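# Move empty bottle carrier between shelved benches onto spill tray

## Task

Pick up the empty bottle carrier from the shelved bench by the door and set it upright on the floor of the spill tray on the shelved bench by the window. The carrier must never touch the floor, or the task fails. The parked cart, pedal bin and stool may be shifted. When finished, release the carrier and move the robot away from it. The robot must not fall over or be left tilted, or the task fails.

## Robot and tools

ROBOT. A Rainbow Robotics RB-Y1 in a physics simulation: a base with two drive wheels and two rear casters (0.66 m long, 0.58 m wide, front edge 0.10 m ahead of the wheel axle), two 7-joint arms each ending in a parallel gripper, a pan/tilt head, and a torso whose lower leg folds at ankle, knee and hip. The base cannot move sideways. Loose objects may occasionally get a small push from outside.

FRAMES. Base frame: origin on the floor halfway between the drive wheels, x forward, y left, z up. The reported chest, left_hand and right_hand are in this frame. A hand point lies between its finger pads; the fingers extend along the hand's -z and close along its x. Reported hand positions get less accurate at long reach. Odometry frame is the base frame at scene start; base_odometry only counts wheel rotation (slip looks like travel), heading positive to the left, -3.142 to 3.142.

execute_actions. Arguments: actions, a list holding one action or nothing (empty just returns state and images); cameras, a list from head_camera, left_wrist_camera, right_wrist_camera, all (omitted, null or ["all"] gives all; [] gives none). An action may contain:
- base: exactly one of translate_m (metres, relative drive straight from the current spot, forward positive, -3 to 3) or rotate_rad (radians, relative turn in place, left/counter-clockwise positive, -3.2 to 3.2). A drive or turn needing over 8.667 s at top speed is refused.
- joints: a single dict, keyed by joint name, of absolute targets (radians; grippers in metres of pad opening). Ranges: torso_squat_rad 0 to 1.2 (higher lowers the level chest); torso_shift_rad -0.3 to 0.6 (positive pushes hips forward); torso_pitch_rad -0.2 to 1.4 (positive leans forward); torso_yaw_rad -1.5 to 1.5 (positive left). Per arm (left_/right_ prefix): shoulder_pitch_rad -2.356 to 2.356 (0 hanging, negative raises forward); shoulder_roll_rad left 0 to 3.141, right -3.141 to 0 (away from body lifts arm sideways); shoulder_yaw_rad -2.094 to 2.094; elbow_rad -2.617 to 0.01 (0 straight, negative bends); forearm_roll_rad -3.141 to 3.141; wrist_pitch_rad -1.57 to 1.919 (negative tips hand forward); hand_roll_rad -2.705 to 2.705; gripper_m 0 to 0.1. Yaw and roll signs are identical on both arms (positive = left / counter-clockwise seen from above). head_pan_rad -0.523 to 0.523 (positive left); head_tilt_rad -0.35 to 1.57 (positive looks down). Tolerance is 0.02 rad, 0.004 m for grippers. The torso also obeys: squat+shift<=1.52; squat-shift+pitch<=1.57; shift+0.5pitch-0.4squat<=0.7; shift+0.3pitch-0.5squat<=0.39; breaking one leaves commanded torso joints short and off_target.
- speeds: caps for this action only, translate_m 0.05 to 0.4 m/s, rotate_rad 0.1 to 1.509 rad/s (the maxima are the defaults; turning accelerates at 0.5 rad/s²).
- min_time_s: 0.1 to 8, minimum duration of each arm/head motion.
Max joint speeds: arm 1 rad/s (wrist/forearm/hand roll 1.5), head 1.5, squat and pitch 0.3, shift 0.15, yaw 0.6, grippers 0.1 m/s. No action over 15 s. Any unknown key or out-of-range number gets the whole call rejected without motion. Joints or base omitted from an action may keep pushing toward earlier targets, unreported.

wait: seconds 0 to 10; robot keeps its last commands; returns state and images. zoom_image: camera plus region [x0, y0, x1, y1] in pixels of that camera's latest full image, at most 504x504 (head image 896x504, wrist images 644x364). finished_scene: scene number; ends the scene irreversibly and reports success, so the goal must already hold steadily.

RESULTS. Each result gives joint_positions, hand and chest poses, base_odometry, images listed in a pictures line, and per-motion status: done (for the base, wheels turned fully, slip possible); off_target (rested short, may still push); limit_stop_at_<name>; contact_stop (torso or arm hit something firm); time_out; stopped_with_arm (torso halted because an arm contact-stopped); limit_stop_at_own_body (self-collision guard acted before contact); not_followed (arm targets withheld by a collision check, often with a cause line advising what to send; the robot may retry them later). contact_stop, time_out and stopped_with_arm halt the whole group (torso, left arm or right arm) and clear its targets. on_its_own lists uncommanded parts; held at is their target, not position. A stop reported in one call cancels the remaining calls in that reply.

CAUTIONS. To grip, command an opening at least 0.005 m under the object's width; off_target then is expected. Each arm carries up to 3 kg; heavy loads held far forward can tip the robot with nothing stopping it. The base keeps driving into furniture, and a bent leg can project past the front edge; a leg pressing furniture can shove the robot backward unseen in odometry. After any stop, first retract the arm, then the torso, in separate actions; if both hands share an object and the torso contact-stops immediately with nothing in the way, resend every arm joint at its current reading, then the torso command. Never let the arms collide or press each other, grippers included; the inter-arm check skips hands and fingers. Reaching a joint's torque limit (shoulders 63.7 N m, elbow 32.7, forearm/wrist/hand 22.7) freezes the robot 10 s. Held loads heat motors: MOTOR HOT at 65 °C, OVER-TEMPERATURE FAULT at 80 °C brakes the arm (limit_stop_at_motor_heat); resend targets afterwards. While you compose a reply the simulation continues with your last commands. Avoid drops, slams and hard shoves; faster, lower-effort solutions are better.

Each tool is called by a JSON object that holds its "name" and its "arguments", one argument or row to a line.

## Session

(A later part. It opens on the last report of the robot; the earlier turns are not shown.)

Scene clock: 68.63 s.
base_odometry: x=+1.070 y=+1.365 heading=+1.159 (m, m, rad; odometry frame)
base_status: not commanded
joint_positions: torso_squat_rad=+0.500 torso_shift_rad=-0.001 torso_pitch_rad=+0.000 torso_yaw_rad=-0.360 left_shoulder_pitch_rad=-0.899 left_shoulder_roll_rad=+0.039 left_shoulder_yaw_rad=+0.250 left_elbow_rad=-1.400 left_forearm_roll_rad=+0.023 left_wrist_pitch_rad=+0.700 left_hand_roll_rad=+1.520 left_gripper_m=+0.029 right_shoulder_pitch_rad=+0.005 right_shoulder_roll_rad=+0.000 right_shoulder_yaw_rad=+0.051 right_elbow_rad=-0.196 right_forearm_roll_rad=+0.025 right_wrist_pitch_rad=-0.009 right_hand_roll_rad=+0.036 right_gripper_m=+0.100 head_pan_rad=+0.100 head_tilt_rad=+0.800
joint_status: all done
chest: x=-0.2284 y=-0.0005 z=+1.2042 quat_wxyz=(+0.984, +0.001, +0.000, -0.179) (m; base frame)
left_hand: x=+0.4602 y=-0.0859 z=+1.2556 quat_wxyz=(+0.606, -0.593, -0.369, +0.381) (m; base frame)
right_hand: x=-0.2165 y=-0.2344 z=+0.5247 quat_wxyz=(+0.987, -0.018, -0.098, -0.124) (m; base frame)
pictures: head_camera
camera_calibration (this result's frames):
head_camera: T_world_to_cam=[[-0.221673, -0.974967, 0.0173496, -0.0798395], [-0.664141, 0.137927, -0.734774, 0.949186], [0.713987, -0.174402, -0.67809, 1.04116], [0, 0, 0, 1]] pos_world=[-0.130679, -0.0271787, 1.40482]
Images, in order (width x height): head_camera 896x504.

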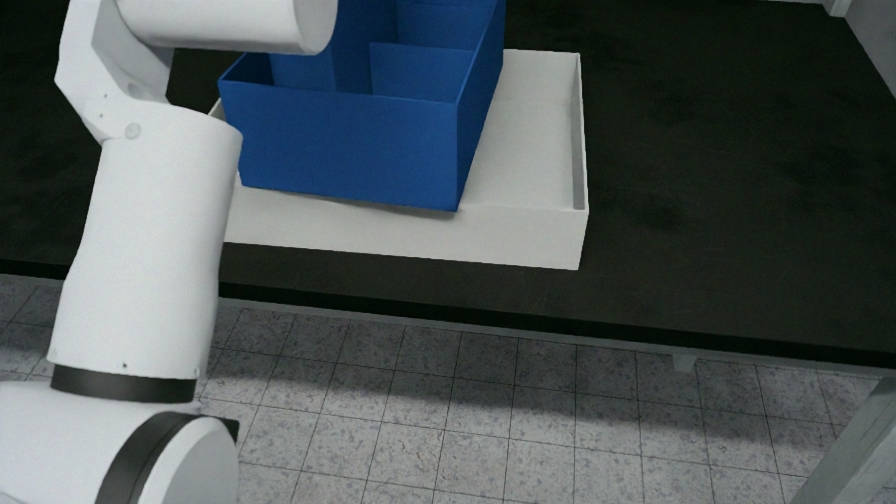

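Slightly too far back; go forward.

{"name": "execute_actions", "arguments": {
  "actions": [
    {"base":{"translate_m":0.05},"joints":{"torso_squat_rad":0.45,"torso_yaw_rad":-0.33}}
  ],
  "cameras": []
}}

{"name": "execute_actions", "arguments": {
  "actions": [
    {"joints":{"torso_squat_rad":0.62}}
  ],
  "cameras": ["head_camera"]
}}

Scene clock: 70.27 s.
base_odometry: x=+1.090 y=+1.411 heading=+1.160 (m, m, rad; odometry frame)
base_status: done
joint_positions: torso_squat_rad=+0.450 torso_shift_rad=-0.001 torso_pitch_rad=+0.000 torso_yaw_rad=-0.330 left_shoulder_pitch_rad=-0.899 left_shoulder_roll_rad=+0.039 left_shoulder_yaw_rad=+0.250 left_elbow_rad=-1.400 left_forearm_roll_rad=+0.023 left_wrist_pitch_rad=+0.700 left_hand_roll_rad=+1.520 left_gripper_m=+0.029 right_shoulder_pitch_rad=+0.005 right_shoulder_roll_rad=+0.000 right_shoulder_yaw_rad=+0.051 right_elbow_rad=-0.196 right_forearm_roll_rad=+0.025 right_wrist_pitch_rad=-0.009 right_hand_roll_rad=+0.036 right_gripper_m=+0.100 head_pan_rad=+0.100 head_tilt_rad=+0.800
joint_status: all done
chest: x=-0.2283 y=-0.0005 z=+1.2202 quat_wxyz=(+0.986, +0.001, +0.000, -0.164) (m; base frame)
left_hand: x=+0.4626 y=-0.0652 z=+1.2714 quat_wxyz=(+0.600, -0.588, -0.378, +0.390) (m; base frame)
right_hand: x=-0.2095 y=-0.2339 z=+0.5407 quat_wxyz=(+0.989, -0.016, -0.098, -0.109) (m; base frame)
pictures: none
No camera images: the call's "cameras" was empty. Leave "cameras" out to get every camera's image.

Scene clock: 71.63 s.
base_odometry: x=+1.090 y=+1.411 heading=+1.160 (m, m, rad; odometry frame)
base_status: not commanded
joint_positions: torso_squat_rad=+0.620 torso_shift_rad=-0.001 torso_pitch_rad=-0.001 torso_yaw_rad=-0.330 left_shoulder_pitch_rad=-0.901 left_shoulder_roll_rad=+0.039 left_shoulder_yaw_rad=+0.250 left_elbow_rad=-1.401 left_forearm_roll_rad=+0.023 left_wrist_pitch_rad=+0.700 left_hand_roll_rad=+1.520 left_gripper_m=+0.029 right_shoulder_pitch_rad=+0.005 right_shoulder_roll_rad=+0.000 right_shoulder_yaw_rad=+0.051 right_elbow_rad=-0.196 right_forearm_roll_rad=+0.025 right_wrist_pitch_rad=-0.009 right_hand_roll_rad=+0.036 right_gripper_m=+0.100 head_pan_rad=+0.100 head_tilt_rad=+0.800
joint_status: all done
chest: x=-0.2287 y=-0.0005 z=+1.1596 quat_wxyz=(+0.986, +0.001, +0.000, -0.164) (m; base frame)
left_hand: x=+0.4621 y=-0.0653 z=+1.2131 quat_wxyz=(+0.599, -0.589, -0.379, +0.389) (m; base frame)
right_hand: x=-0.2093 y=-0.2339 z=+0.4801 quat_wxyz=(+0.989, -0.016, -0.099, -0.109) (m; base frame)
pictures: head_camera
camera_calibration (this result's frames):
head_camera: T_world_to_cam=[[-0.19237, -0.981171, 0.0172416, -0.072289], [-0.667557, 0.117964, -0.735154, 0.915887], [0.719278, -0.152931, -0.677681, 1.01183], [0, 0, 0, 1]] pos_world=[-0.130287, -0.0242289, 1.36026]
Images, in order (width x height): head_camera 896x504.

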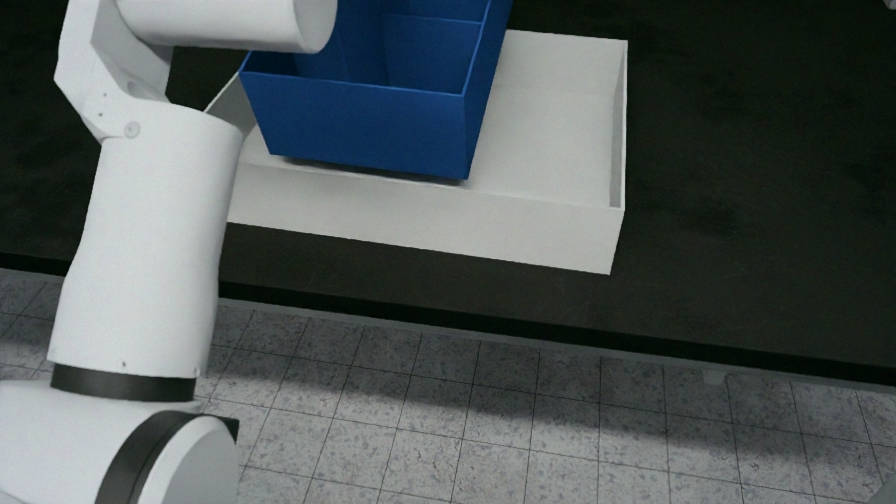

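{"name": "execute_actions", "arguments": {
  "actions": [
    {"joints":{"torso_squat_rad":0.2}}
  ],
  "cameras": []
}}

{"name": "execute_actions", "arguments": {
  "actions": [
    {"base":{"translate_m":-0.5}}
  ],
  "cameras": []
}}

{"name": "execute_actions", "arguments": {
  "actions": [
    {"joints":{"torso_yaw_rad":0,"left_shoulder_pitch_rad":0,"left_shoulder_roll_rad":1.5,"left_shoulder_yaw_rad":0,"left_elbow_rad":-1.57,"left_forearm_roll_rad":1.5,"left_wrist_pitch_rad":0,"left_hand_roll_rad":1.57,"head_pan_rad":0.5,"head_tilt_rad":0.5},"min_time_s":4}
  ],
  "cameras": ["head_camera"]
}}

Scene clock: 74.13 s.
base_odometry: x=+1.090 y=+1.411 heading=+1.160 (m, m, rad; odometry frame)
base_status: not commanded
joint_positions: torso_squat_rad=+0.200 torso_shift_rad=-0.001 torso_pitch_rad=+0.000 torso_yaw_rad=-0.330 left_shoulder_pitch_rad=-0.899 left_shoulder_roll_rad=+0.039 left_shoulder_yaw_rad=+0.250 left_elbow_rad=-1.400 left_forearm_roll_rad=+0.023 left_wrist_pitch_rad=+0.700 left_hand_roll_rad=+1.520 left_gripper_m=+0.029 right_shoulder_pitch_rad=+0.005 right_shoulder_roll_rad=+0.000 right_shoulder_yaw_rad=+0.051 right_elbow_rad=-0.196 right_forearm_roll_rad=+0.025 right_wrist_pitch_rad=-0.009 right_hand_roll_rad=+0.036 right_gripper_m=+0.100 head_pan_rad=+0.100 head_tilt_rad=+0.800
joint_status: all done
chest: x=-0.2283 y=-0.0005 z=+1.2760 quat_wxyz=(+0.986, +0.001, +0.000, -0.164) (m; base frame)
left_hand: x=+0.4627 y=-0.0651 z=+1.3273 quat_wxyz=(+0.600, -0.588, -0.378, +0.390) (m; base frame)
right_hand: x=-0.2095 y=-0.2339 z=+0.5964 quat_wxyz=(+0.989, -0.016, -0.098, -0.109) (m; base frame)
pictures: none
No camera images: the call's "cameras" was empty. Leave "cameras" out to get every camera's image.

Scene clock: 77.30 s.
base_odometry: x=+0.890 y=+0.952 heading=+1.161 (m, m, rad; odometry frame)
base_status: done
joint_positions: torso_squat_rad=+0.200 torso_shift_rad=-0.001 torso_pitch_rad=+0.000 torso_yaw_rad=-0.330 left_shoulder_pitch_rad=-0.899 left_shoulder_roll_rad=+0.039 left_shoulder_yaw_rad=+0.250 left_elbow_rad=-1.399 left_forearm_roll_rad=+0.023 left_wrist_pitch_rad=+0.700 left_hand_roll_rad=+1.520 left_gripper_m=+0.029 right_shoulder_pitch_rad=+0.005 right_shoulder_roll_rad=+0.000 right_shoulder_yaw_rad=+0.051 right_elbow_rad=-0.196 right_forearm_roll_rad=+0.025 right_wrist_pitch_rad=-0.009 right_hand_roll_rad=+0.036 right_gripper_m=+0.100 head_pan_rad=+0.100 head_tilt_rad=+0.800
joint_status: not commanded
chest: x=-0.2284 y=-0.0005 z=+1.2760 quat_wxyz=(+0.986, +0.001, +0.000, -0.164) (m; base frame)
left_hand: x=+0.4626 y=-0.0651 z=+1.3273 quat_wxyz=(+0.600, -0.588, -0.378, +0.390) (m; base frame)
right_hand: x=-0.2096 y=-0.2339 z=+0.5964 quat_wxyz=(+0.989, -0.016, -0.098, -0.109) (m; base frame)
pictures: none
No camera images: the call's "cameras" was empty. Leave "cameras" out to get every camera's image.

Scene clock: 81.60 s.
base_odometry: x=+0.890 y=+0.952 heading=+1.161 (m, m, rad; odometry frame)
base_status: not commanded
joint_positions: torso_squat_rad=+0.200 torso_shift_rad=-0.001 torso_pitch_rad=+0.000 torso_yaw_rad=+0.000 left_shoulder_pitch_rad=+0.000 left_shoulder_roll_rad=+1.499 left_shoulder_yaw_rad=+0.000 left_elbow_rad=-1.570 left_forearm_roll_rad=+1.500 left_wrist_pitch_rad=+0.000 left_hand_roll_rad=+1.570 left_gripper_m=+0.029 right_shoulder_pitch_rad=+0.005 right_shoulder_roll_rad=+0.000 right_shoulder_yaw_rad=+0.051 right_elbow_rad=-0.196 right_forearm_roll_rad=+0.025 right_wrist_pitch_rad=-0.009 right_hand_roll_rad=+0.036 right_gripper_m=+0.100 head_pan_rad=+0.500 head_tilt_rad=+0.500
joint_status: all done
chest: x=-0.2284 y=-0.0005 z=+1.2760 quat_wxyz=(+1.000, +0.001, +0.000, +0.000) (m; base frame)
left_hand: x=+0.2891 y=+0.5261 z=+1.3343 quat_wxyz=(+0.500, -0.499, -0.500, +0.500) (m; base frame)
right_hand: x=-0.1347 y=-0.2151 z=+0.5964 quat_wxyz=(+0.993, +0.000, -0.100, +0.055) (m; base frame)
pictures: head_camera
camera_calibration (this result's frames):
head_camera: T_world_to_cam=[[0.504789, -0.862807, 0.0274279, 0.0619372], [-0.358746, -0.238573, -0.902432, 1.31201], [0.785169, 0.445698, -0.429958, 0.739035], [0, 0, 0, 1]] pos_world=[-0.140855, 0.037063, 1.50005]
Images, in order (width x height): head_camera 896x504.

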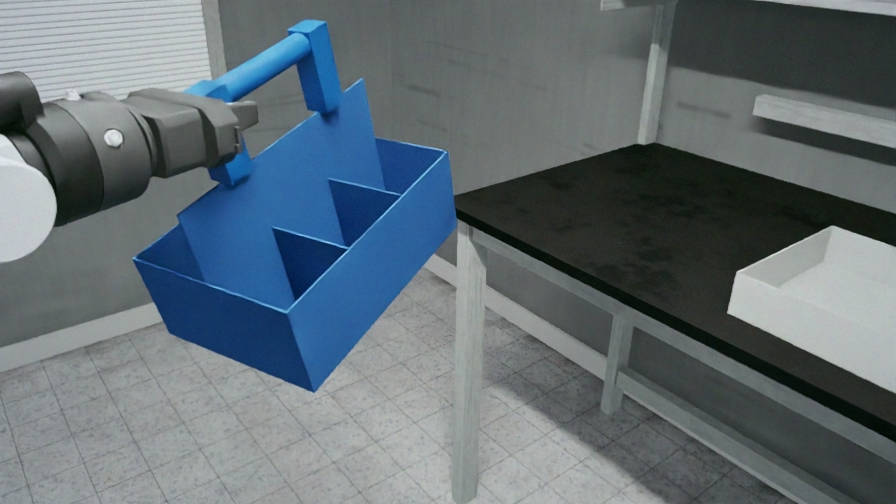

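{"name": "execute_actions", "arguments": {
  "actions": [
    {"base":{"rotate_rad":0.61},"joints":{"left_wrist_pitch_rad":0.3,"torso_squat_rad":0.1}}
  ],
  "cameras": []
}}

{"name": "execute_actions", "arguments": {
  "actions": [
    {"base":{"translate_m":0.75}}
  ],
  "cameras": []
}}

{"name": "execute_actions", "arguments": {
  "actions": [
    {"base":{"rotate_rad":-2.62},"speeds":{"rotate_rad":0.6},"joints":{"head_tilt_rad":0.7}}
  ],
  "cameras": ["head_camera"]
}}

Scene clock: 84.60 s.
base_odometry: x=+0.890 y=+0.952 heading=+1.771 (m, m, rad; odometry frame)
base_status: done
joint_positions: torso_squat_rad=+0.100 torso_shift_rad=-0.001 torso_pitch_rad=+0.000 torso_yaw_rad=+0.000 left_shoulder_pitch_rad=+0.000 left_shoulder_roll_rad=+1.499 left_shoulder_yaw_rad=+0.000 left_elbow_rad=-1.570 left_forearm_roll_rad=+1.500 left_wrist_pitch_rad=+0.300 left_hand_roll_rad=+1.570 left_gripper_m=+0.029 right_shoulder_pitch_rad=+0.005 right_shoulder_roll_rad=+0.000 right_shoulder_yaw_rad=+0.051 right_elbow_rad=-0.196 right_forearm_roll_rad=+0.025 right_wrist_pitch_rad=-0.009 right_hand_roll_rad=+0.036 right_gripper_m=+0.100 head_pan_rad=+0.500 head_tilt_rad=+0.500
joint_status: all done
chest: x=-0.2284 y=-0.0005 z=+1.2864 quat_wxyz=(+1.000, +0.001, +0.000, +0.000) (m; base frame)
left_hand: x=+0.2787 y=+0.5262 z=+1.2765 quat_wxyz=(+0.569, -0.419, -0.420, +0.569) (m; base frame)
right_hand: x=-0.1347 y=-0.2152 z=+0.6069 quat_wxyz=(+0.993, +0.000, -0.100, +0.055) (m; base frame)
pictures: none
No camera images: the call's "cameras" was empty. Leave "cameras" out to get every camera's image.

Scene clock: 88.03 s.
base_odometry: x=+0.741 y=+1.687 heading=+1.772 (m, m, rad; odometry frame)
base_status: done
joint_positions: torso_squat_rad=+0.100 torso_shift_rad=-0.001 torso_pitch_rad=+0.000 torso_yaw_rad=+0.000 left_shoulder_pitch_rad=+0.000 left_shoulder_roll_rad=+1.499 left_shoulder_yaw_rad=+0.000 left_elbow_rad=-1.570 left_forearm_roll_rad=+1.500 left_wrist_pitch_rad=+0.300 left_hand_roll_rad=+1.570 left_gripper_m=+0.029 right_shoulder_pitch_rad=+0.005 right_shoulder_roll_rad=+0.000 right_shoulder_yaw_rad=+0.051 right_elbow_rad=-0.196 right_forearm_roll_rad=+0.025 right_wrist_pitch_rad=-0.009 right_hand_roll_rad=+0.036 right_gripper_m=+0.100 head_pan_rad=+0.500 head_tilt_rad=+0.500
joint_status: not commanded
chest: x=-0.2284 y=-0.0005 z=+1.2864 quat_wxyz=(+1.000, +0.001, +0.000, +0.000) (m; base frame)
left_hand: x=+0.2787 y=+0.5262 z=+1.2765 quat_wxyz=(+0.569, -0.419, -0.420, +0.569) (m; base frame)
right_hand: x=-0.1346 y=-0.2152 z=+0.6069 quat_wxyz=(+0.993, +0.000, -0.100, +0.055) (m; base frame)
pictures: none
No camera images: the call's "cameras" was empty. Leave "cameras" out to get every camera's image.

Scene clock: 93.93 s.
base_odometry: x=+0.741 y=+1.687 heading=-0.848 (m, m, rad; odometry frame)
base_status: done
joint_positions: torso_squat_rad=+0.100 torso_shift_rad=-0.001 torso_pitch_rad=+0.000 torso_yaw_rad=+0.000 left_shoulder_pitch_rad=+0.000 left_shoulder_roll_rad=+1.499 left_shoulder_yaw_rad=+0.000 left_elbow_rad=-1.570 left_forearm_roll_rad=+1.500 left_wrist_pitch_rad=+0.300 left_hand_roll_rad=+1.570 left_gripper_m=+0.029 right_shoulder_pitch_rad=+0.005 right_shoulder_roll_rad=+0.000 right_shoulder_yaw_rad=+0.051 right_elbow_rad=-0.196 right_forearm_roll_rad=+0.025 right_wrist_pitch_rad=-0.009 right_hand_roll_rad=+0.036 right_gripper_m=+0.100 head_pan_rad=+0.500 head_tilt_rad=+0.700
joint_status: all done
chest: x=-0.2284 y=-0.0005 z=+1.2864 quat_wxyz=(+1.000, +0.001, +0.000, +0.000) (m; base frame)
left_hand: x=+0.2787 y=+0.5262 z=+1.2765 quat_wxyz=(+0.569, -0.419, -0.420, +0.569) (m; base frame)
right_hand: x=-0.1346 y=-0.2151 z=+0.6069 quat_wxyz=(+0.993, +0.000, -0.100, +0.055) (m; base frame)
pictures: head_camera
camera_calibration (this result's frames):
head_camera: T_world_to_cam=[[0.509233, -0.86037, 0.0210828, 0.072052], [-0.508524, -0.320566, -0.79915, 1.13697], [0.694323, 0.396233, -0.600762, 0.978593], [0, 0, 0, 1]] pos_world=[-0.137976, 0.0387144, 1.49499]
Images, in order (width x height): head_camera 896x504.

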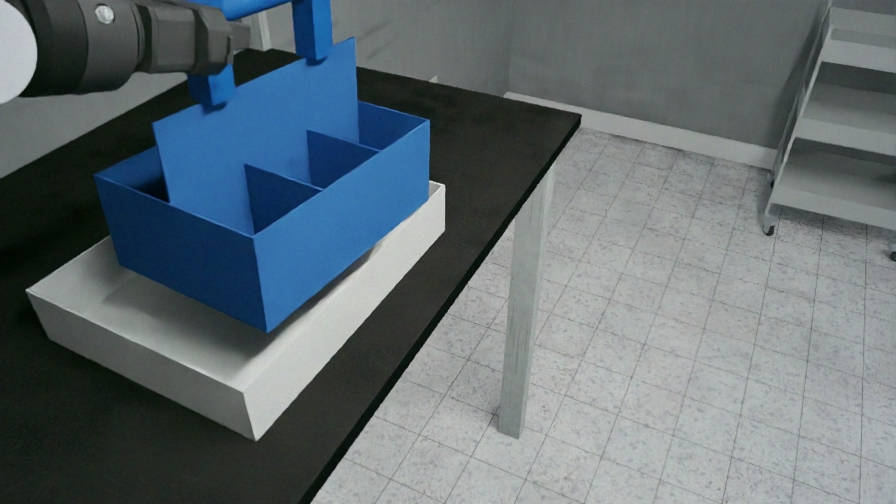

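{"name": "execute_actions", "arguments": {
  "actions": [
    {"joints":{"torso_yaw_rad":0.09}}
  ],
  "cameras": []
}}

{"name": "execute_actions", "arguments": {
  "actions": [
    {"joints":{"torso_squat_rad":0.45}}
  ],
  "cameras": ["head_camera"]
}}

Scene clock: 94.90 s.
base_odometry: x=+0.741 y=+1.687 heading=-0.848 (m, m, rad; odometry frame)
base_status: not commanded
joint_positions: torso_squat_rad=+0.100 torso_shift_rad=-0.001 torso_pitch_rad=+0.000 torso_yaw_rad=+0.090 left_shoulder_pitch_rad=+0.001 left_shoulder_roll_rad=+1.499 left_shoulder_yaw_rad=+0.000 left_elbow_rad=-1.570 left_forearm_roll_rad=+1.500 left_wrist_pitch_rad=+0.300 left_hand_roll_rad=+1.570 left_gripper_m=+0.029 right_shoulder_pitch_rad=+0.005 right_shoulder_roll_rad=+0.000 right_shoulder_yaw_rad=+0.051 right_elbow_rad=-0.196 right_forearm_roll_rad=+0.025 right_wrist_pitch_rad=-0.009 right_hand_roll_rad=+0.036 right_gripper_m=+0.100 head_pan_rad=+0.500 head_tilt_rad=+0.700
joint_status: all done
chest: x=-0.2284 y=-0.0005 z=+1.2864 quat_wxyz=(+0.999, +0.001, +0.000, +0.045) (m; base frame)
left_hand: x=+0.2293 y=+0.5697 z=+1.2765 quat_wxyz=(+0.543, -0.399, -0.438, +0.594) (m; base frame)
right_hand: x=-0.1156 y=-0.2058 z=+0.6069 quat_wxyz=(+0.990, +0.005, -0.100, +0.100) (m; base frame)
pictures: none
No camera images: the call's "cameras" was empty. Leave "cameras" out to get every camera's image.

Scene clock: 96.97 s.
base_odometry: x=+0.741 y=+1.687 heading=-0.848 (m, m, rad; odometry frame)
base_status: not commanded
joint_positions: torso_squat_rad=+0.385 torso_shift_rad=-0.001 torso_pitch_rad=-0.001 torso_yaw_rad=+0.090 left_shoulder_pitch_rad=-0.001 left_shoulder_roll_rad=+1.501 left_shoulder_yaw_rad=+0.001 left_elbow_rad=-1.570 left_forearm_roll_rad=+1.500 left_wrist_pitch_rad=+0.300 left_hand_roll_rad=+1.570 left_gripper_m=+0.029 right_shoulder_pitch_rad=+0.005 right_shoulder_roll_rad=+0.000 right_shoulder_yaw_rad=+0.051 right_elbow_rad=-0.196 right_forearm_roll_rad=+0.025 right_wrist_pitch_rad=-0.009 right_hand_roll_rad=+0.036 right_gripper_m=+0.100 head_pan_rad=+0.500 head_tilt_rad=+0.700
joint_status: torso_squat_rad contact_stop (moved +0.285 of +0.350)
on_its_own: torso_squat_rad is held at +0.385, not at your +0.450, since a contact_stop
chest: x=-0.2290 y=-0.0007 z=+1.2388 quat_wxyz=(+0.999, +0.001, -0.001, +0.045) (m; base frame)
left_hand: x=+0.2293 y=+0.5692 z=+1.2319 quat_wxyz=(+0.543, -0.401, -0.440, +0.593) (m; base frame)
right_hand: x=-0.1153 y=-0.2058 z=+0.5594 quat_wxyz=(+0.990, +0.005, -0.101, +0.099) (m; base frame)
pictures: head_camera
camera_calibration (this result's frames):
head_camera: T_world_to_cam=[[0.584254, -0.81128, 0.0216973, 0.0896727], [-0.476493, -0.36455, -0.800036, 1.10693], [0.656963, 0.457086, -0.59956, 0.940483], [0, 0, 0, 1]] pos_world=[-0.142811, 0.0463978, 1.44751]
Images, in order (width x height): head_camera 896x504.

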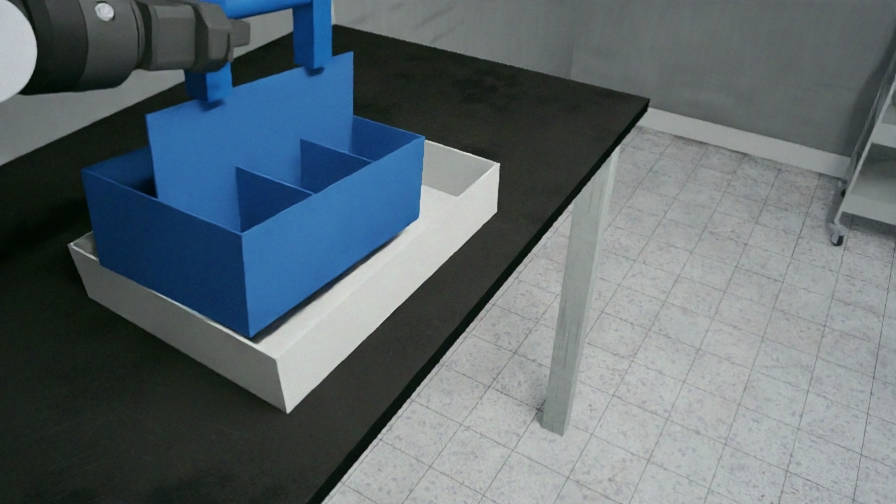

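On the near rim; move forward.

{"name": "execute_actions", "arguments": {
  "actions": [
    {"joints":{"torso_squat_rad":0.3}}
  ],
  "cameras": []
}}

{"name": "execute_actions", "arguments": {
  "actions": [
    {"base":{"translate_m":0.06}}
  ],
  "cameras": []
}}

{"name": "execute_actions", "arguments": {
  "actions": [
    {"joints":{"torso_squat_rad":0.6}}
  ],
  "cameras": ["head_camera"]
}}

Scene clock: 100.07 s.
base_odometry: x=+0.741 y=+1.687 heading=-0.848 (m, m, rad; odometry frame)
base_status: not commanded
joint_positions: torso_squat_rad=+0.300 torso_shift_rad=-0.001 torso_pitch_rad=-0.001 torso_yaw_rad=+0.090 left_shoulder_pitch_rad=+0.000 left_shoulder_roll_rad=+1.500 left_shoulder_yaw_rad=+0.000 left_elbow_rad=-1.570 left_forearm_roll_rad=+1.500 left_wrist_pitch_rad=+0.300 left_hand_roll_rad=+1.570 left_gripper_m=+0.029 right_shoulder_pitch_rad=+0.005 right_shoulder_roll_rad=+0.000 right_shoulder_yaw_rad=+0.051 right_elbow_rad=-0.196 right_forearm_roll_rad=+0.025 right_wrist_pitch_rad=-0.009 right_hand_roll_rad=+0.036 right_gripper_m=+0.100 head_pan_rad=+0.500 head_tilt_rad=+0.700
joint_status: all done
chest: x=-0.2288 y=-0.0006 z=+1.2587 quat_wxyz=(+0.999, +0.001, +0.000, +0.045) (m; base frame)
left_hand: x=+0.2292 y=+0.5693 z=+1.2497 quat_wxyz=(+0.543, -0.400, -0.439, +0.594) (m; base frame)
right_hand: x=-0.1155 y=-0.2059 z=+0.5792 quat_wxyz=(+0.990, +0.005, -0.100, +0.099) (m; base frame)
pictures: none
No camera images: the call's "cameras" was empty. Leave "cameras" out to get every camera's image.

Scene clock: 101.60 s.
base_odometry: x=+0.780 y=+1.642 heading=-0.849 (m, m, rad; odometry frame)
base_status: done
joint_positions: torso_squat_rad=+0.300 torso_shift_rad=-0.001 torso_pitch_rad=-0.001 torso_yaw_rad=+0.090 left_shoulder_pitch_rad=+0.000 left_shoulder_roll_rad=+1.500 left_shoulder_yaw_rad=+0.000 left_elbow_rad=-1.570 left_forearm_roll_rad=+1.500 left_wrist_pitch_rad=+0.300 left_hand_roll_rad=+1.570 left_gripper_m=+0.029 right_shoulder_pitch_rad=+0.005 right_shoulder_roll_rad=+0.000 right_shoulder_yaw_rad=+0.051 right_elbow_rad=-0.196 right_forearm_roll_rad=+0.025 right_wrist_pitch_rad=-0.009 right_hand_roll_rad=+0.036 right_gripper_m=+0.100 head_pan_rad=+0.500 head_tilt_rad=+0.700
joint_status: not commanded
chest: x=-0.2289 y=-0.0006 z=+1.2587 quat_wxyz=(+0.999, +0.001, -0.001, +0.045) (m; base frame)
left_hand: x=+0.2291 y=+0.5694 z=+1.2495 quat_wxyz=(+0.543, -0.400, -0.439, +0.594) (m; base frame)
right_hand: x=-0.1154 y=-0.2059 z=+0.5793 quat_wxyz=(+0.990, +0.004, -0.100, +0.099) (m; base frame)
pictures: none
No camera images: the call's "cameras" was empty. Leave "cameras" out to get every camera's image.

Scene clock: 103.50 s.
base_odometry: x=+0.780 y=+1.642 heading=-0.849 (m, m, rad; odometry frame)
base_status: not commanded
joint_positions: torso_squat_rad=+0.586 torso_shift_rad=-0.002 torso_pitch_rad=-0.004 torso_yaw_rad=+0.090 left_shoulder_pitch_rad=-0.003 left_shoulder_roll_rad=+1.502 left_shoulder_yaw_rad=+0.004 left_elbow_rad=-1.570 left_forearm_roll_rad=+1.500 left_wrist_pitch_rad=+0.299 left_hand_roll_rad=+1.570 left_gripper_m=+0.029 right_shoulder_pitch_rad=+0.005 right_shoulder_roll_rad=+0.000 right_shoulder_yaw_rad=+0.051 right_elbow_rad=-0.196 right_forearm_roll_rad=+0.025 right_wrist_pitch_rad=-0.009 right_hand_roll_rad=+0.036 right_gripper_m=+0.100 head_pan_rad=+0.500 head_tilt_rad=+0.700
joint_status: torso_squat_rad contact_stop (moved +0.286 of +0.300)
chest: x=-0.2301 y=-0.0008 z=+1.1731 quat_wxyz=(+0.999, +0.001, -0.002, +0.045) (m; base frame)
left_hand: x=+0.2288 y=+0.5692 z=+1.1705 quat_wxyz=(+0.542, -0.402, -0.443, +0.590) (m; base frame)
right_hand: x=-0.1149 y=-0.2057 z=+0.4939 quat_wxyz=(+0.990, +0.005, -0.102, +0.099) (m; base frame)
pictures: head_camera
camera_calibration (this result's frames):
head_camera: T_world_to_cam=[[0.584225, -0.811272, 0.0227695, 0.0903892], [-0.474657, -0.364305, -0.801238, 1.05562], [0.658317, 0.457296, -0.597912, 0.900253], [0, 0, 0, 1]] pos_world=[-0.1444, 0.0462174, 1.38202]
Images, in order (width x height): head_camera 896x504.

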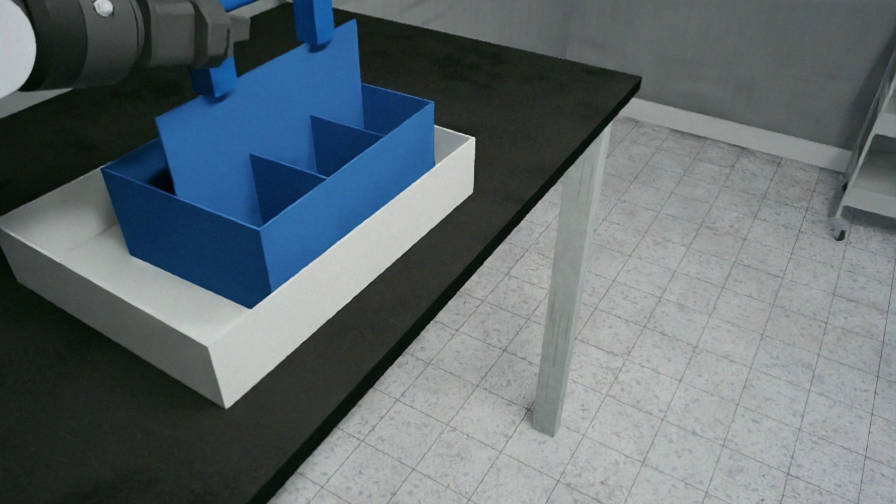

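{"name": "execute_actions", "arguments": {
  "actions": [
    {"joints":{"torso_squat_rad":0.5}}
  ],
  "cameras": []
}}

{"name": "execute_actions", "arguments": {
  "actions": [
    {"base":{"translate_m":-0.04}}
  ],
  "cameras": []
}}

{"name": "execute_actions", "arguments": {
  "actions": [
    {"joints":{"torso_squat_rad":0.57,"left_wrist_pitch_rad":0.4}}
  ],
  "cameras": []
}}

{"name": "execute_actions", "arguments": {
  "actions": [
    {"joints":{"left_gripper_m":0.1}}
  ],
  "cameras": []
}}

{"name": "execute_actions", "arguments": {
  "actions": [
    {"base":{"translate_m":-0.15}}
  ],
  "cameras": ["head_camera"]
}}

Scene clock: 104.67 s.
base_odometry: x=+0.780 y=+1.642 heading=-0.849 (m, m, rad; odometry frame)
base_status: not commanded
joint_positions: torso_squat_rad=+0.500 torso_shift_rad=-0.001 torso_pitch_rad=-0.003 torso_yaw_rad=+0.090 left_shoulder_pitch_rad=+0.000 left_shoulder_roll_rad=+1.500 left_shoulder_yaw_rad=+0.000 left_elbow_rad=-1.570 left_forearm_roll_rad=+1.500 left_wrist_pitch_rad=+0.300 left_hand_roll_rad=+1.570 left_gripper_m=+0.029 right_shoulder_pitch_rad=+0.005 right_shoulder_roll_rad=+0.000 right_shoulder_yaw_rad=+0.051 right_elbow_rad=-0.196 right_forearm_roll_rad=+0.025 right_wrist_pitch_rad=-0.009 right_hand_roll_rad=+0.036 right_gripper_m=+0.100 head_pan_rad=+0.500 head_tilt_rad=+0.700
joint_status: all done
chest: x=-0.2297 y=-0.0006 z=+1.2042 quat_wxyz=(+0.999, +0.001, -0.001, +0.045) (m; base frame)
left_hand: x=+0.2283 y=+0.5695 z=+1.1960 quat_wxyz=(+0.543, -0.400, -0.439, +0.593) (m; base frame)
right_hand: x=-0.1151 y=-0.2058 z=+0.5250 quat_wxyz=(+0.990, +0.004, -0.101, +0.099) (m; base frame)
pictures: none
No camera images: the call's "cameras" was empty. Leave "cameras" out to get every camera's image.

Scene clock: 106.67 s.
base_odometry: x=+0.754 y=+1.672 heading=-0.848 (m, m, rad; odometry frame)
base_status: done
joint_positions: torso_squat_rad=+0.500 torso_shift_rad=-0.001 torso_pitch_rad=-0.003 torso_yaw_rad=+0.090 left_shoulder_pitch_rad=+0.000 left_shoulder_roll_rad=+1.500 left_shoulder_yaw_rad=+0.000 left_elbow_rad=-1.570 left_forearm_roll_rad=+1.500 left_wrist_pitch_rad=+0.300 left_hand_roll_rad=+1.570 left_gripper_m=+0.029 right_shoulder_pitch_rad=+0.005 right_shoulder_roll_rad=+0.000 right_shoulder_yaw_rad=+0.051 right_elbow_rad=-0.196 right_forearm_roll_rad=+0.025 right_wrist_pitch_rad=-0.009 right_hand_roll_rad=+0.036 right_gripper_m=+0.100 head_pan_rad=+0.500 head_tilt_rad=+0.700
joint_status: not commanded
chest: x=-0.2298 y=-0.0005 z=+1.2042 quat_wxyz=(+0.999, +0.000, -0.001, +0.045) (m; base frame)
left_hand: x=+0.2281 y=+0.5696 z=+1.1958 quat_wxyz=(+0.543, -0.400, -0.439, +0.594) (m; base frame)
right_hand: x=-0.1152 y=-0.2059 z=+0.5250 quat_wxyz=(+0.990, +0.004, -0.101, +0.099) (m; base frame)
pictures: none
No camera images: the call's "cameras" was empty. Leave "cameras" out to get every camera's image.

Scene clock: 107.53 s.
base_odometry: x=+0.754 y=+1.672 heading=-0.848 (m, m, rad; odometry frame)
base_status: not commanded
joint_positions: torso_squat_rad=+0.532 torso_shift_rad=-0.002 torso_pitch_rad=-0.005 torso_yaw_rad=+0.090 left_shoulder_pitch_rad=-0.003 left_shoulder_roll_rad=+1.502 left_shoulder_yaw_rad=+0.004 left_elbow_rad=-1.570 left_forearm_roll_rad=+1.500 left_wrist_pitch_rad=+0.399 left_hand_roll_rad=+1.570 left_gripper_m=+0.029 right_shoulder_pitch_rad=+0.005 right_shoulder_roll_rad=+0.000 right_shoulder_yaw_rad=+0.051 right_elbow_rad=-0.196 right_forearm_roll_rad=+0.025 right_wrist_pitch_rad=-0.009 right_hand_roll_rad=+0.036 right_gripper_m=+0.100 head_pan_rad=+0.500 head_tilt_rad=+0.700
joint_status: torso_squat_rad contact_stop (moved +0.032 of +0.070); the others done
on_its_own: torso_squat_rad is held at +0.532, not at your +0.570, since a contact_stop
chest: x=-0.2310 y=-0.0008 z=+1.1933 quat_wxyz=(+0.999, +0.001, -0.003, +0.045) (m; base frame)
left_hand: x=+0.2204 y=+0.5685 z=+1.1697 quat_wxyz=(+0.561, -0.375, -0.413, +0.611) (m; base frame)
right_hand: x=-0.1147 y=-0.2057 z=+0.5142 quat_wxyz=(+0.990, +0.005, -0.103, +0.099) (m; base frame)
pictures: none
No camera images: the call's "cameras" was empty. Leave "cameras" out to get every camera's image.

not run: a stop came earlier in this reply.

not run: a stop came earlier in this reply.

{"name": "execute_actions", "arguments": {
  "actions": [
    {"joints":{"left_gripper_m":0.1}}
  ],
  "cameras": []
}}

{"name": "execute_actions", "arguments": {
  "actions": [
    {"base":{"translate_m":-0.15}}
  ],
  "cameras": ["head_camera"]
}}

Scene clock: 109.07 s.
base_odometry: x=+0.754 y=+1.672 heading=-0.848 (m, m, rad; odometry frame)
base_status: not commanded
joint_positions: torso_squat_rad=+0.532 torso_shift_rad=-0.002 torso_pitch_rad=-0.005 torso_yaw_rad=+0.090 left_shoulder_pitch_rad=+0.000 left_shoulder_roll_rad=+1.500 left_shoulder_yaw_rad=+0.000 left_elbow_rad=-1.570 left_forearm_roll_rad=+1.500 left_wrist_pitch_rad=+0.400 left_hand_roll_rad=+1.570 left_gripper_m=+0.100 right_shoulder_pitch_rad=+0.005 right_shoulder_roll_rad=+0.000 right_shoulder_yaw_rad=+0.051 right_elbow_rad=-0.196 right_forearm_roll_rad=+0.025 right_wrist_pitch_rad=-0.009 right_hand_roll_rad=+0.036 right_gripper_m=+0.100 head_pan_rad=+0.500 head_tilt_rad=+0.700
joint_status: all done
on_its_own: torso_squat_rad is held at +0.532, not at your +0.570, since a contact_stop
chest: x=-0.2308 y=-0.0006 z=+1.1933 quat_wxyz=(+0.999, +0.001, -0.002, +0.045) (m; base frame)
left_hand: x=+0.2195 y=+0.5688 z=+1.1651 quat_wxyz=(+0.562, -0.374, -0.410, +0.614) (m; base frame)
right_hand: x=-0.1148 y=-0.2058 z=+0.5143 quat_wxyz=(+0.990, +0.004, -0.102, +0.099) (m; base frame)
pictures: none
No camera images: the call's "cameras" was empty. Leave "cameras" out to get every camera's image.

Scene clock: 111.23 s.
base_odometry: x=+0.655 y=+1.784 heading=-0.849 (m, m, rad; odometry frame)
base_status: done
joint_positions: torso_squat_rad=+0.532 torso_shift_rad=-0.002 torso_pitch_rad=-0.005 torso_yaw_rad=+0.090 left_shoulder_pitch_rad=+0.000 left_shoulder_roll_rad=+1.500 left_shoulder_yaw_rad=+0.000 left_elbow_rad=-1.570 left_forearm_roll_rad=+1.500 left_wrist_pitch_rad=+0.400 left_hand_roll_rad=+1.570 left_gripper_m=+0.100 right_shoulder_pitch_rad=+0.005 right_shoulder_roll_rad=+0.000 right_shoulder_yaw_rad=+0.051 right_elbow_rad=-0.196 right_forearm_roll_rad=+0.025 right_wrist_pitch_rad=-0.009 right_hand_roll_rad=+0.036 right_gripper_m=+0.100 head_pan_rad=+0.500 head_tilt_rad=+0.700
joint_status: not commanded
on_its_own: torso_squat_rad is held at +0.532, not at your +0.570, since a contact_stop
chest: x=-0.2307 y=-0.0006 z=+1.1933 quat_wxyz=(+0.999, +0.001, -0.002, +0.045) (m; base frame)
left_hand: x=+0.2196 y=+0.5688 z=+1.1648 quat_wxyz=(+0.562, -0.374, -0.410, +0.614) (m; base frame)
right_hand: x=-0.1148 y=-0.2059 z=+0.5143 quat_wxyz=(+0.990, +0.004, -0.102, +0.099) (m; base frame)
pictures: head_camera
camera_calibration (this result's frames):
head_camera: T_world_to_cam=[[0.584217, -0.811249, 0.0237879, 0.0892112], [-0.473869, -0.364757, -0.801499, 1.07212], [0.658892, 0.456977, -0.597523, 0.912237], [0, 0, 0, 1]] pos_world=[-0.14514, 0.0465639, 1.40226]
Images, in order (width x height): head_camera 896x504.

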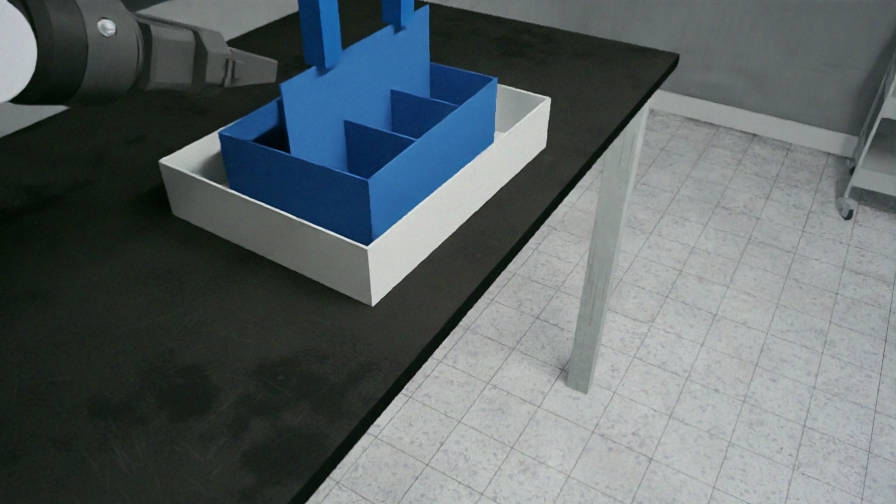

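{"name": "execute_actions", "arguments": {
  "actions": [
    {"joints":{"torso_squat_rad":0,"torso_yaw_rad":-0.6,"left_wrist_pitch_rad":0}}
  ],
  "cameras": []
}}

{"name": "execute_actions", "arguments": {
  "actions": [
    {"base":{"translate_m":0.6},"joints":{"torso_yaw_rad":0.9,"left_shoulder_roll_rad":0.1,"left_elbow_rad":-0.3,"left_forearm_roll_rad":0,"head_tilt_rad":0.8}}
  ],
  "cameras": ["head_camera"]
}}

Scene clock: 113.93 s.
base_odometry: x=+0.655 y=+1.784 heading=-0.849 (m, m, rad; odometry frame)
base_status: not commanded
joint_positions: torso_squat_rad=+0.000 torso_shift_rad=-0.002 torso_pitch_rad=-0.004 torso_yaw_rad=-0.600 left_shoulder_pitch_rad=+0.000 left_shoulder_roll_rad=+1.500 left_shoulder_yaw_rad=+0.000 left_elbow_rad=-1.570 left_forearm_roll_rad=+1.500 left_wrist_pitch_rad=+0.000 left_hand_roll_rad=+1.570 left_gripper_m=+0.100 right_shoulder_pitch_rad=+0.005 right_shoulder_roll_rad=+0.000 right_shoulder_yaw_rad=+0.051 right_elbow_rad=-0.196 right_forearm_roll_rad=+0.025 right_wrist_pitch_rad=-0.009 right_hand_roll_rad=+0.036 right_gripper_m=+0.100 head_pan_rad=+0.500 head_tilt_rad=+0.700
joint_status: all done
chest: x=-0.2307 y=-0.0006 z=+1.2899 quat_wxyz=(+0.955, +0.001, -0.002, -0.296) (m; base frame)
left_hand: x=+0.4936 y=+0.1418 z=+1.3514 quat_wxyz=(+0.625, -0.625, -0.332, +0.328) (m; base frame)
right_hand: x=-0.2720 y=-0.2305 z=+0.6102 quat_wxyz=(+0.965, -0.029, -0.097, -0.241) (m; base frame)
pictures: none
No camera images: the call's "cameras" was empty. Leave "cameras" out to get every camera's image.

Scene clock: 124.73 s.
TORQUE FAULT: left_elbow_rad reached its load limit. The robot stopped for 10 seconds, dropped its targets and accepts commands again. The stop added 8.8 s to the call and to motion_time.
base_odometry: x=+0.757 y=+1.668 heading=-0.850 (m, m, rad; odometry frame)
base_status: translate_m torque_fault (by the wheels' count: +0.155 of +0.600)
joint_positions: torso_squat_rad=+0.001 torso_shift_rad=-0.004 torso_pitch_rad=-0.011 torso_yaw_rad=-0.287 left_shoulder_pitch_rad=-0.009 left_shoulder_roll_rad=+0.904 left_shoulder_yaw_rad=+0.007 left_elbow_rad=-1.041 left_forearm_roll_rad=+0.842 left_wrist_pitch_rad=-0.034 left_hand_roll_rad=+1.570 left_gripper_m=+0.100 right_shoulder_pitch_rad=+0.005 right_shoulder_roll_rad=+0.000 right_shoulder_yaw_rad=+0.051 right_elbow_rad=-0.196 right_forearm_roll_rad=+0.025 right_wrist_pitch_rad=-0.009 right_hand_roll_rad=+0.036 right_gripper_m=+0.100 head_pan_rad=+0.500 head_tilt_rad=+0.800
joint_status: torso_yaw_rad contact_stop (moved +0.313 of +1.500); left_shoulder_roll_rad torque_fault (moved -0.596 of -1.400); left_elbow_rad torque_fault (moved +0.529 of +1.270); left_forearm_roll_rad torque_fault (moved -0.658 of -1.500); the others done
on_its_own: torso_yaw_rad is held at -0.287, not at your +0.900, since a contact_stop; left_shoulder_roll_rad is held at +0.900, not at your +0.100, since a torque_fault; left_elbow_rad is held at -1.038, not at your -0.300, since a torque_fault; left_forearm_roll_rad is held at +0.842, not at your +0.000, since a torque_fault; left_wrist_pitch_rad is held at -0.032, not at your +0.000, since a torque_fault
chest: x=-0.2344 y=-0.0012 z=+1.2899 quat_wxyz=(+0.990, +0.002, -0.005, -0.143) (m; base frame)
left_hand: x=+0.3765 y=+0.4993 z=+1.0518 quat_wxyz=(+0.557, -0.370, -0.484, +0.565) (m; base frame)
right_hand: x=-0.1977 y=-0.2328 z=+0.6105 quat_wxyz=(+0.991, -0.013, -0.104, -0.088) (m; base frame)
pictures: head_camera
camera_calibration (this result's frames):
head_camera: T_world_to_cam=[[0.246423, -0.968976, 0.0189945, 0.0160698], [-0.645573, -0.178732, -0.74249, 1.02011], [0.72285, 0.170704, -0.669588, 1.09692], [0, 0, 0, 1]] pos_world=[-0.138314, 0.0106485, 1.4916]
Images, in order (width x height): head_camera 896x504.

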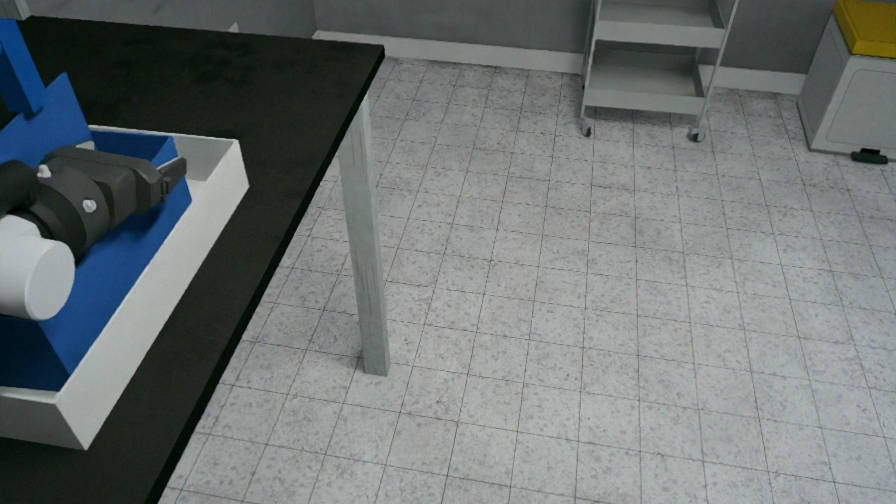

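My mistake. Back out carefully.

{"name": "execute_actions", "arguments": {
  "actions": [
    {"joints":{"left_shoulder_roll_rad":1.5,"left_elbow_rad":-1.57,"left_forearm_roll_rad":1.5}}
  ],
  "cameras": []
}}

{"name": "execute_actions", "arguments": {
  "actions": [
    {"joints":{"torso_yaw_rad":-1.3}}
  ],
  "cameras": []
}}

{"name": "execute_actions", "arguments": {
  "actions": [
    {"joints":{"left_shoulder_roll_rad":0.05,"left_elbow_rad":-0.25,"left_forearm_roll_rad":0}}
  ],
  "cameras": []
}}

{"name": "execute_actions", "arguments": {
  "actions": [
    {"base":{"translate_m":0.4},"joints":{"torso_yaw_rad":0.9,"head_tilt_rad":0.7}}
  ],
  "cameras": ["head_camera"]
}}

Scene clock: 126.17 s.
base_odometry: x=+0.757 y=+1.668 heading=-0.850 (m, m, rad; odometry frame)
base_status: not commanded
joint_positions: torso_squat_rad=+0.001 torso_shift_rad=-0.004 torso_pitch_rad=-0.010 torso_yaw_rad=-0.287 left_shoulder_pitch_rad=-0.005 left_shoulder_roll_rad=+1.500 left_shoulder_yaw_rad=+0.004 left_elbow_rad=-1.570 left_forearm_roll_rad=+1.500 left_wrist_pitch_rad=-0.032 left_hand_roll_rad=+1.570 left_gripper_m=+0.100 right_shoulder_pitch_rad=+0.005 right_shoulder_roll_rad=+0.000 right_shoulder_yaw_rad=+0.051 right_elbow_rad=-0.196 right_forearm_roll_rad=+0.025 right_wrist_pitch_rad=-0.009 right_hand_roll_rad=+0.036 right_gripper_m=+0.100 head_pan_rad=+0.500 head_tilt_rad=+0.800
joint_status: all done
on_its_own: torso_yaw_rad is held at -0.287, not at your +0.900, since a contact_stop; left_wrist_pitch_rad is held at -0.032, not at your +0.000, since a torque_fault
chest: x=-0.2337 y=-0.0006 z=+1.2899 quat_wxyz=(+0.990, +0.001, -0.005, -0.143) (m; base frame)
left_hand: x=+0.4113 y=+0.3570 z=+1.3668 quat_wxyz=(+0.553, -0.579, -0.435, +0.411) (m; base frame)
right_hand: x=-0.1979 y=-0.2329 z=+0.6107 quat_wxyz=(+0.991, -0.014, -0.104, -0.088) (m; base frame)
pictures: none
No camera images: the call's "cameras" was empty. Leave "cameras" out to get every camera's image.

Scene clock: 129.13 s.
base_odometry: x=+0.757 y=+1.668 heading=-0.850 (m, m, rad; odometry frame)
base_status: not commanded
joint_positions: torso_squat_rad=+0.001 torso_shift_rad=-0.004 torso_pitch_rad=-0.010 torso_yaw_rad=-1.100 left_shoulder_pitch_rad=-0.005 left_shoulder_roll_rad=+1.500 left_shoulder_yaw_rad=+0.004 left_elbow_rad=-1.570 left_forearm_roll_rad=+1.500 left_wrist_pitch_rad=-0.032 left_hand_roll_rad=+1.570 left_gripper_m=+0.100 right_shoulder_pitch_rad=+0.005 right_shoulder_roll_rad=+0.000 right_shoulder_yaw_rad=+0.051 right_elbow_rad=-0.196 right_forearm_roll_rad=+0.025 right_wrist_pitch_rad=-0.009 right_hand_roll_rad=+0.036 right_gripper_m=+0.100 head_pan_rad=+0.500 head_tilt_rad=+0.800
joint_status: torso_yaw_rad limit_stop_at_own_body (moved -0.813 of -1.013)
on_its_own: torso_yaw_rad is held at -1.100, not at your -1.300, since a limit_stop_at_own_body; left_wrist_pitch_rad is held at -0.032, not at your +0.000, since a torque_fault
chest: x=-0.2337 y=-0.0006 z=+1.2899 quat_wxyz=(+0.853, +0.003, -0.004, -0.523) (m; base frame)
left_hand: x=+0.4693 y=-0.2237 z=+1.3665 quat_wxyz=(+0.673, -0.702, -0.172, +0.158) (m; base frame)
right_hand: x=-0.3766 y=-0.1809 z=+0.6090 quat_wxyz=(+0.875, -0.050, -0.089, -0.473) (m; base frame)
pictures: none
No camera images: the call's "cameras" was empty. Leave "cameras" out to get every camera's image.

not run: a stop came earlier in this reply.

not run: a stop came earlier in this reply.

{"name": "execute_actions", "arguments": {
  "actions": [
    {"joints":{"left_shoulder_roll_rad":0.1,"left_elbow_rad":-0.25,"left_forearm_roll_rad":0}}
  ],
  "cameras": []
}}

{"name": "execute_actions", "arguments": {
  "actions": [
    {"base":{"translate_m":0.4},"joints":{"torso_yaw_rad":0.8,"head_tilt_rad":0.7}}
  ],
  "cameras": ["head_camera"]
}}

Scene clock: 131.33 s.
base_odometry: x=+0.757 y=+1.668 heading=-0.850 (m, m, rad; odometry frame)
base_status: not commanded
joint_positions: torso_squat_rad=+0.001 torso_shift_rad=-0.004 torso_pitch_rad=-0.010 torso_yaw_rad=-1.100 left_shoulder_pitch_rad=-0.004 left_shoulder_roll_rad=+0.100 left_shoulder_yaw_rad=+0.004 left_elbow_rad=-0.250 left_forearm_roll_rad=+0.000 left_wrist_pitch_rad=-0.032 left_hand_roll_rad=+1.570 left_gripper_m=+0.100 right_shoulder_pitch_rad=+0.005 right_shoulder_roll_rad=+0.000 right_shoulder_yaw_rad=+0.051 right_elbow_rad=-0.196 right_forearm_roll_rad=+0.025 right_wrist_pitch_rad=-0.009 right_hand_roll_rad=+0.036 right_gripper_m=+0.100 head_pan_rad=+0.500 head_tilt_rad=+0.800
joint_status: all done
on_its_own: torso_yaw_rad is held at -1.100, not at your -1.300, since a limit_stop_at_own_body; left_wrist_pitch_rad is held at -0.032, not at your +0.000, since a torque_fault
chest: x=-0.2336 y=-0.0006 z=+1.2899 quat_wxyz=(+0.853, +0.003, -0.004, -0.523) (m; base frame)
left_hand: x=+0.0957 y=+0.0170 z=+0.6243 quat_wxyz=(+0.962, -0.127, -0.086, +0.224) (m; base frame)
right_hand: x=-0.3765 y=-0.1809 z=+0.6090 quat_wxyz=(+0.875, -0.050, -0.089, -0.473) (m; base frame)
pictures: none
No camera images: the call's "cameras" was empty. Leave "cameras" out to get every camera's image.

Scene clock: 135.33 s.
base_odometry: x=+1.021 y=+1.367 heading=-0.851 (m, m, rad; odometry frame)
base_status: done
joint_positions: torso_squat_rad=+0.001 torso_shift_rad=-0.004 torso_pitch_rad=-0.010 torso_yaw_rad=+0.800 left_shoulder_pitch_rad=-0.004 left_shoulder_roll_rad=+0.100 left_shoulder_yaw_rad=+0.004 left_elbow_rad=-0.250 left_forearm_roll_rad=+0.000 left_wrist_pitch_rad=-0.032 left_hand_roll_rad=+1.570 left_gripper_m=+0.100 right_shoulder_pitch_rad=+0.005 right_shoulder_roll_rad=+0.000 right_shoulder_yaw_rad=+0.051 right_elbow_rad=-0.196 right_forearm_roll_rad=+0.025 right_wrist_pitch_rad=-0.009 right_hand_roll_rad=+0.036 right_gripper_m=+0.100 head_pan_rad=+0.500 head_tilt_rad=+0.700
joint_status: all done
on_its_own: left_wrist_pitch_rad is held at -0.032, not at your +0.000, since a torque_fault
chest: x=-0.2336 y=-0.0006 z=+1.2899 quat_wxyz=(+0.921, -0.001, -0.005, +0.389) (m; base frame)
left_hand: x=-0.3475 y=+0.3006 z=+0.6204 quat_wxyz=(+0.376, -0.012, -0.153, +0.914) (m; base frame)
right_hand: x=-0.0071 y=-0.0825 z=+0.6127 quat_wxyz=(+0.893, +0.037, -0.097, +0.438) (m; base frame)
pictures: head_camera
camera_calibration (this result's frames):
head_camera: T_world_to_cam=[[0.971707, -0.234134, 0.0310883, 0.170031], [-0.115999, -0.587737, -0.800693, 1.23061], [0.205741, 0.774433, -0.598267, 0.867193], [0, 0, 0, 1]] pos_world=[-0.200889, 0.0914995, 1.49887]
Images, in order (width x height): head_camera 896x504.

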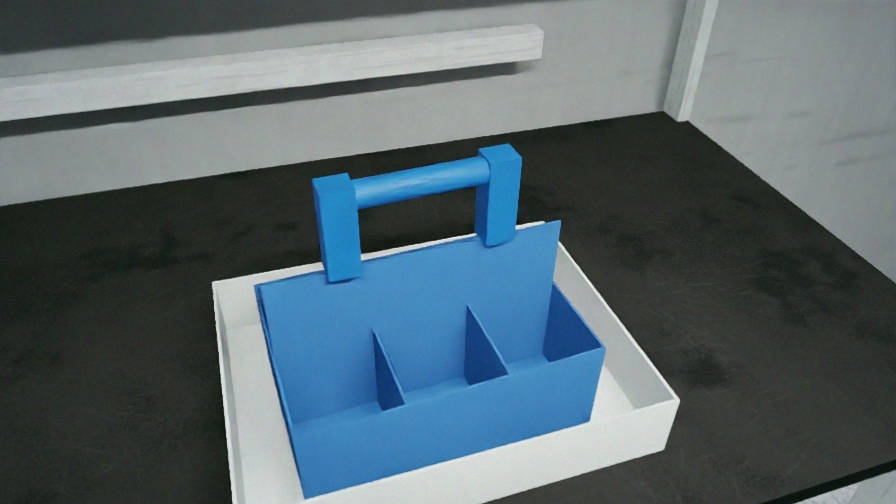

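Seated.

{"name": "finished_scene", "arguments": {
  "scene": 1
}}

The scene is finished: the task was done.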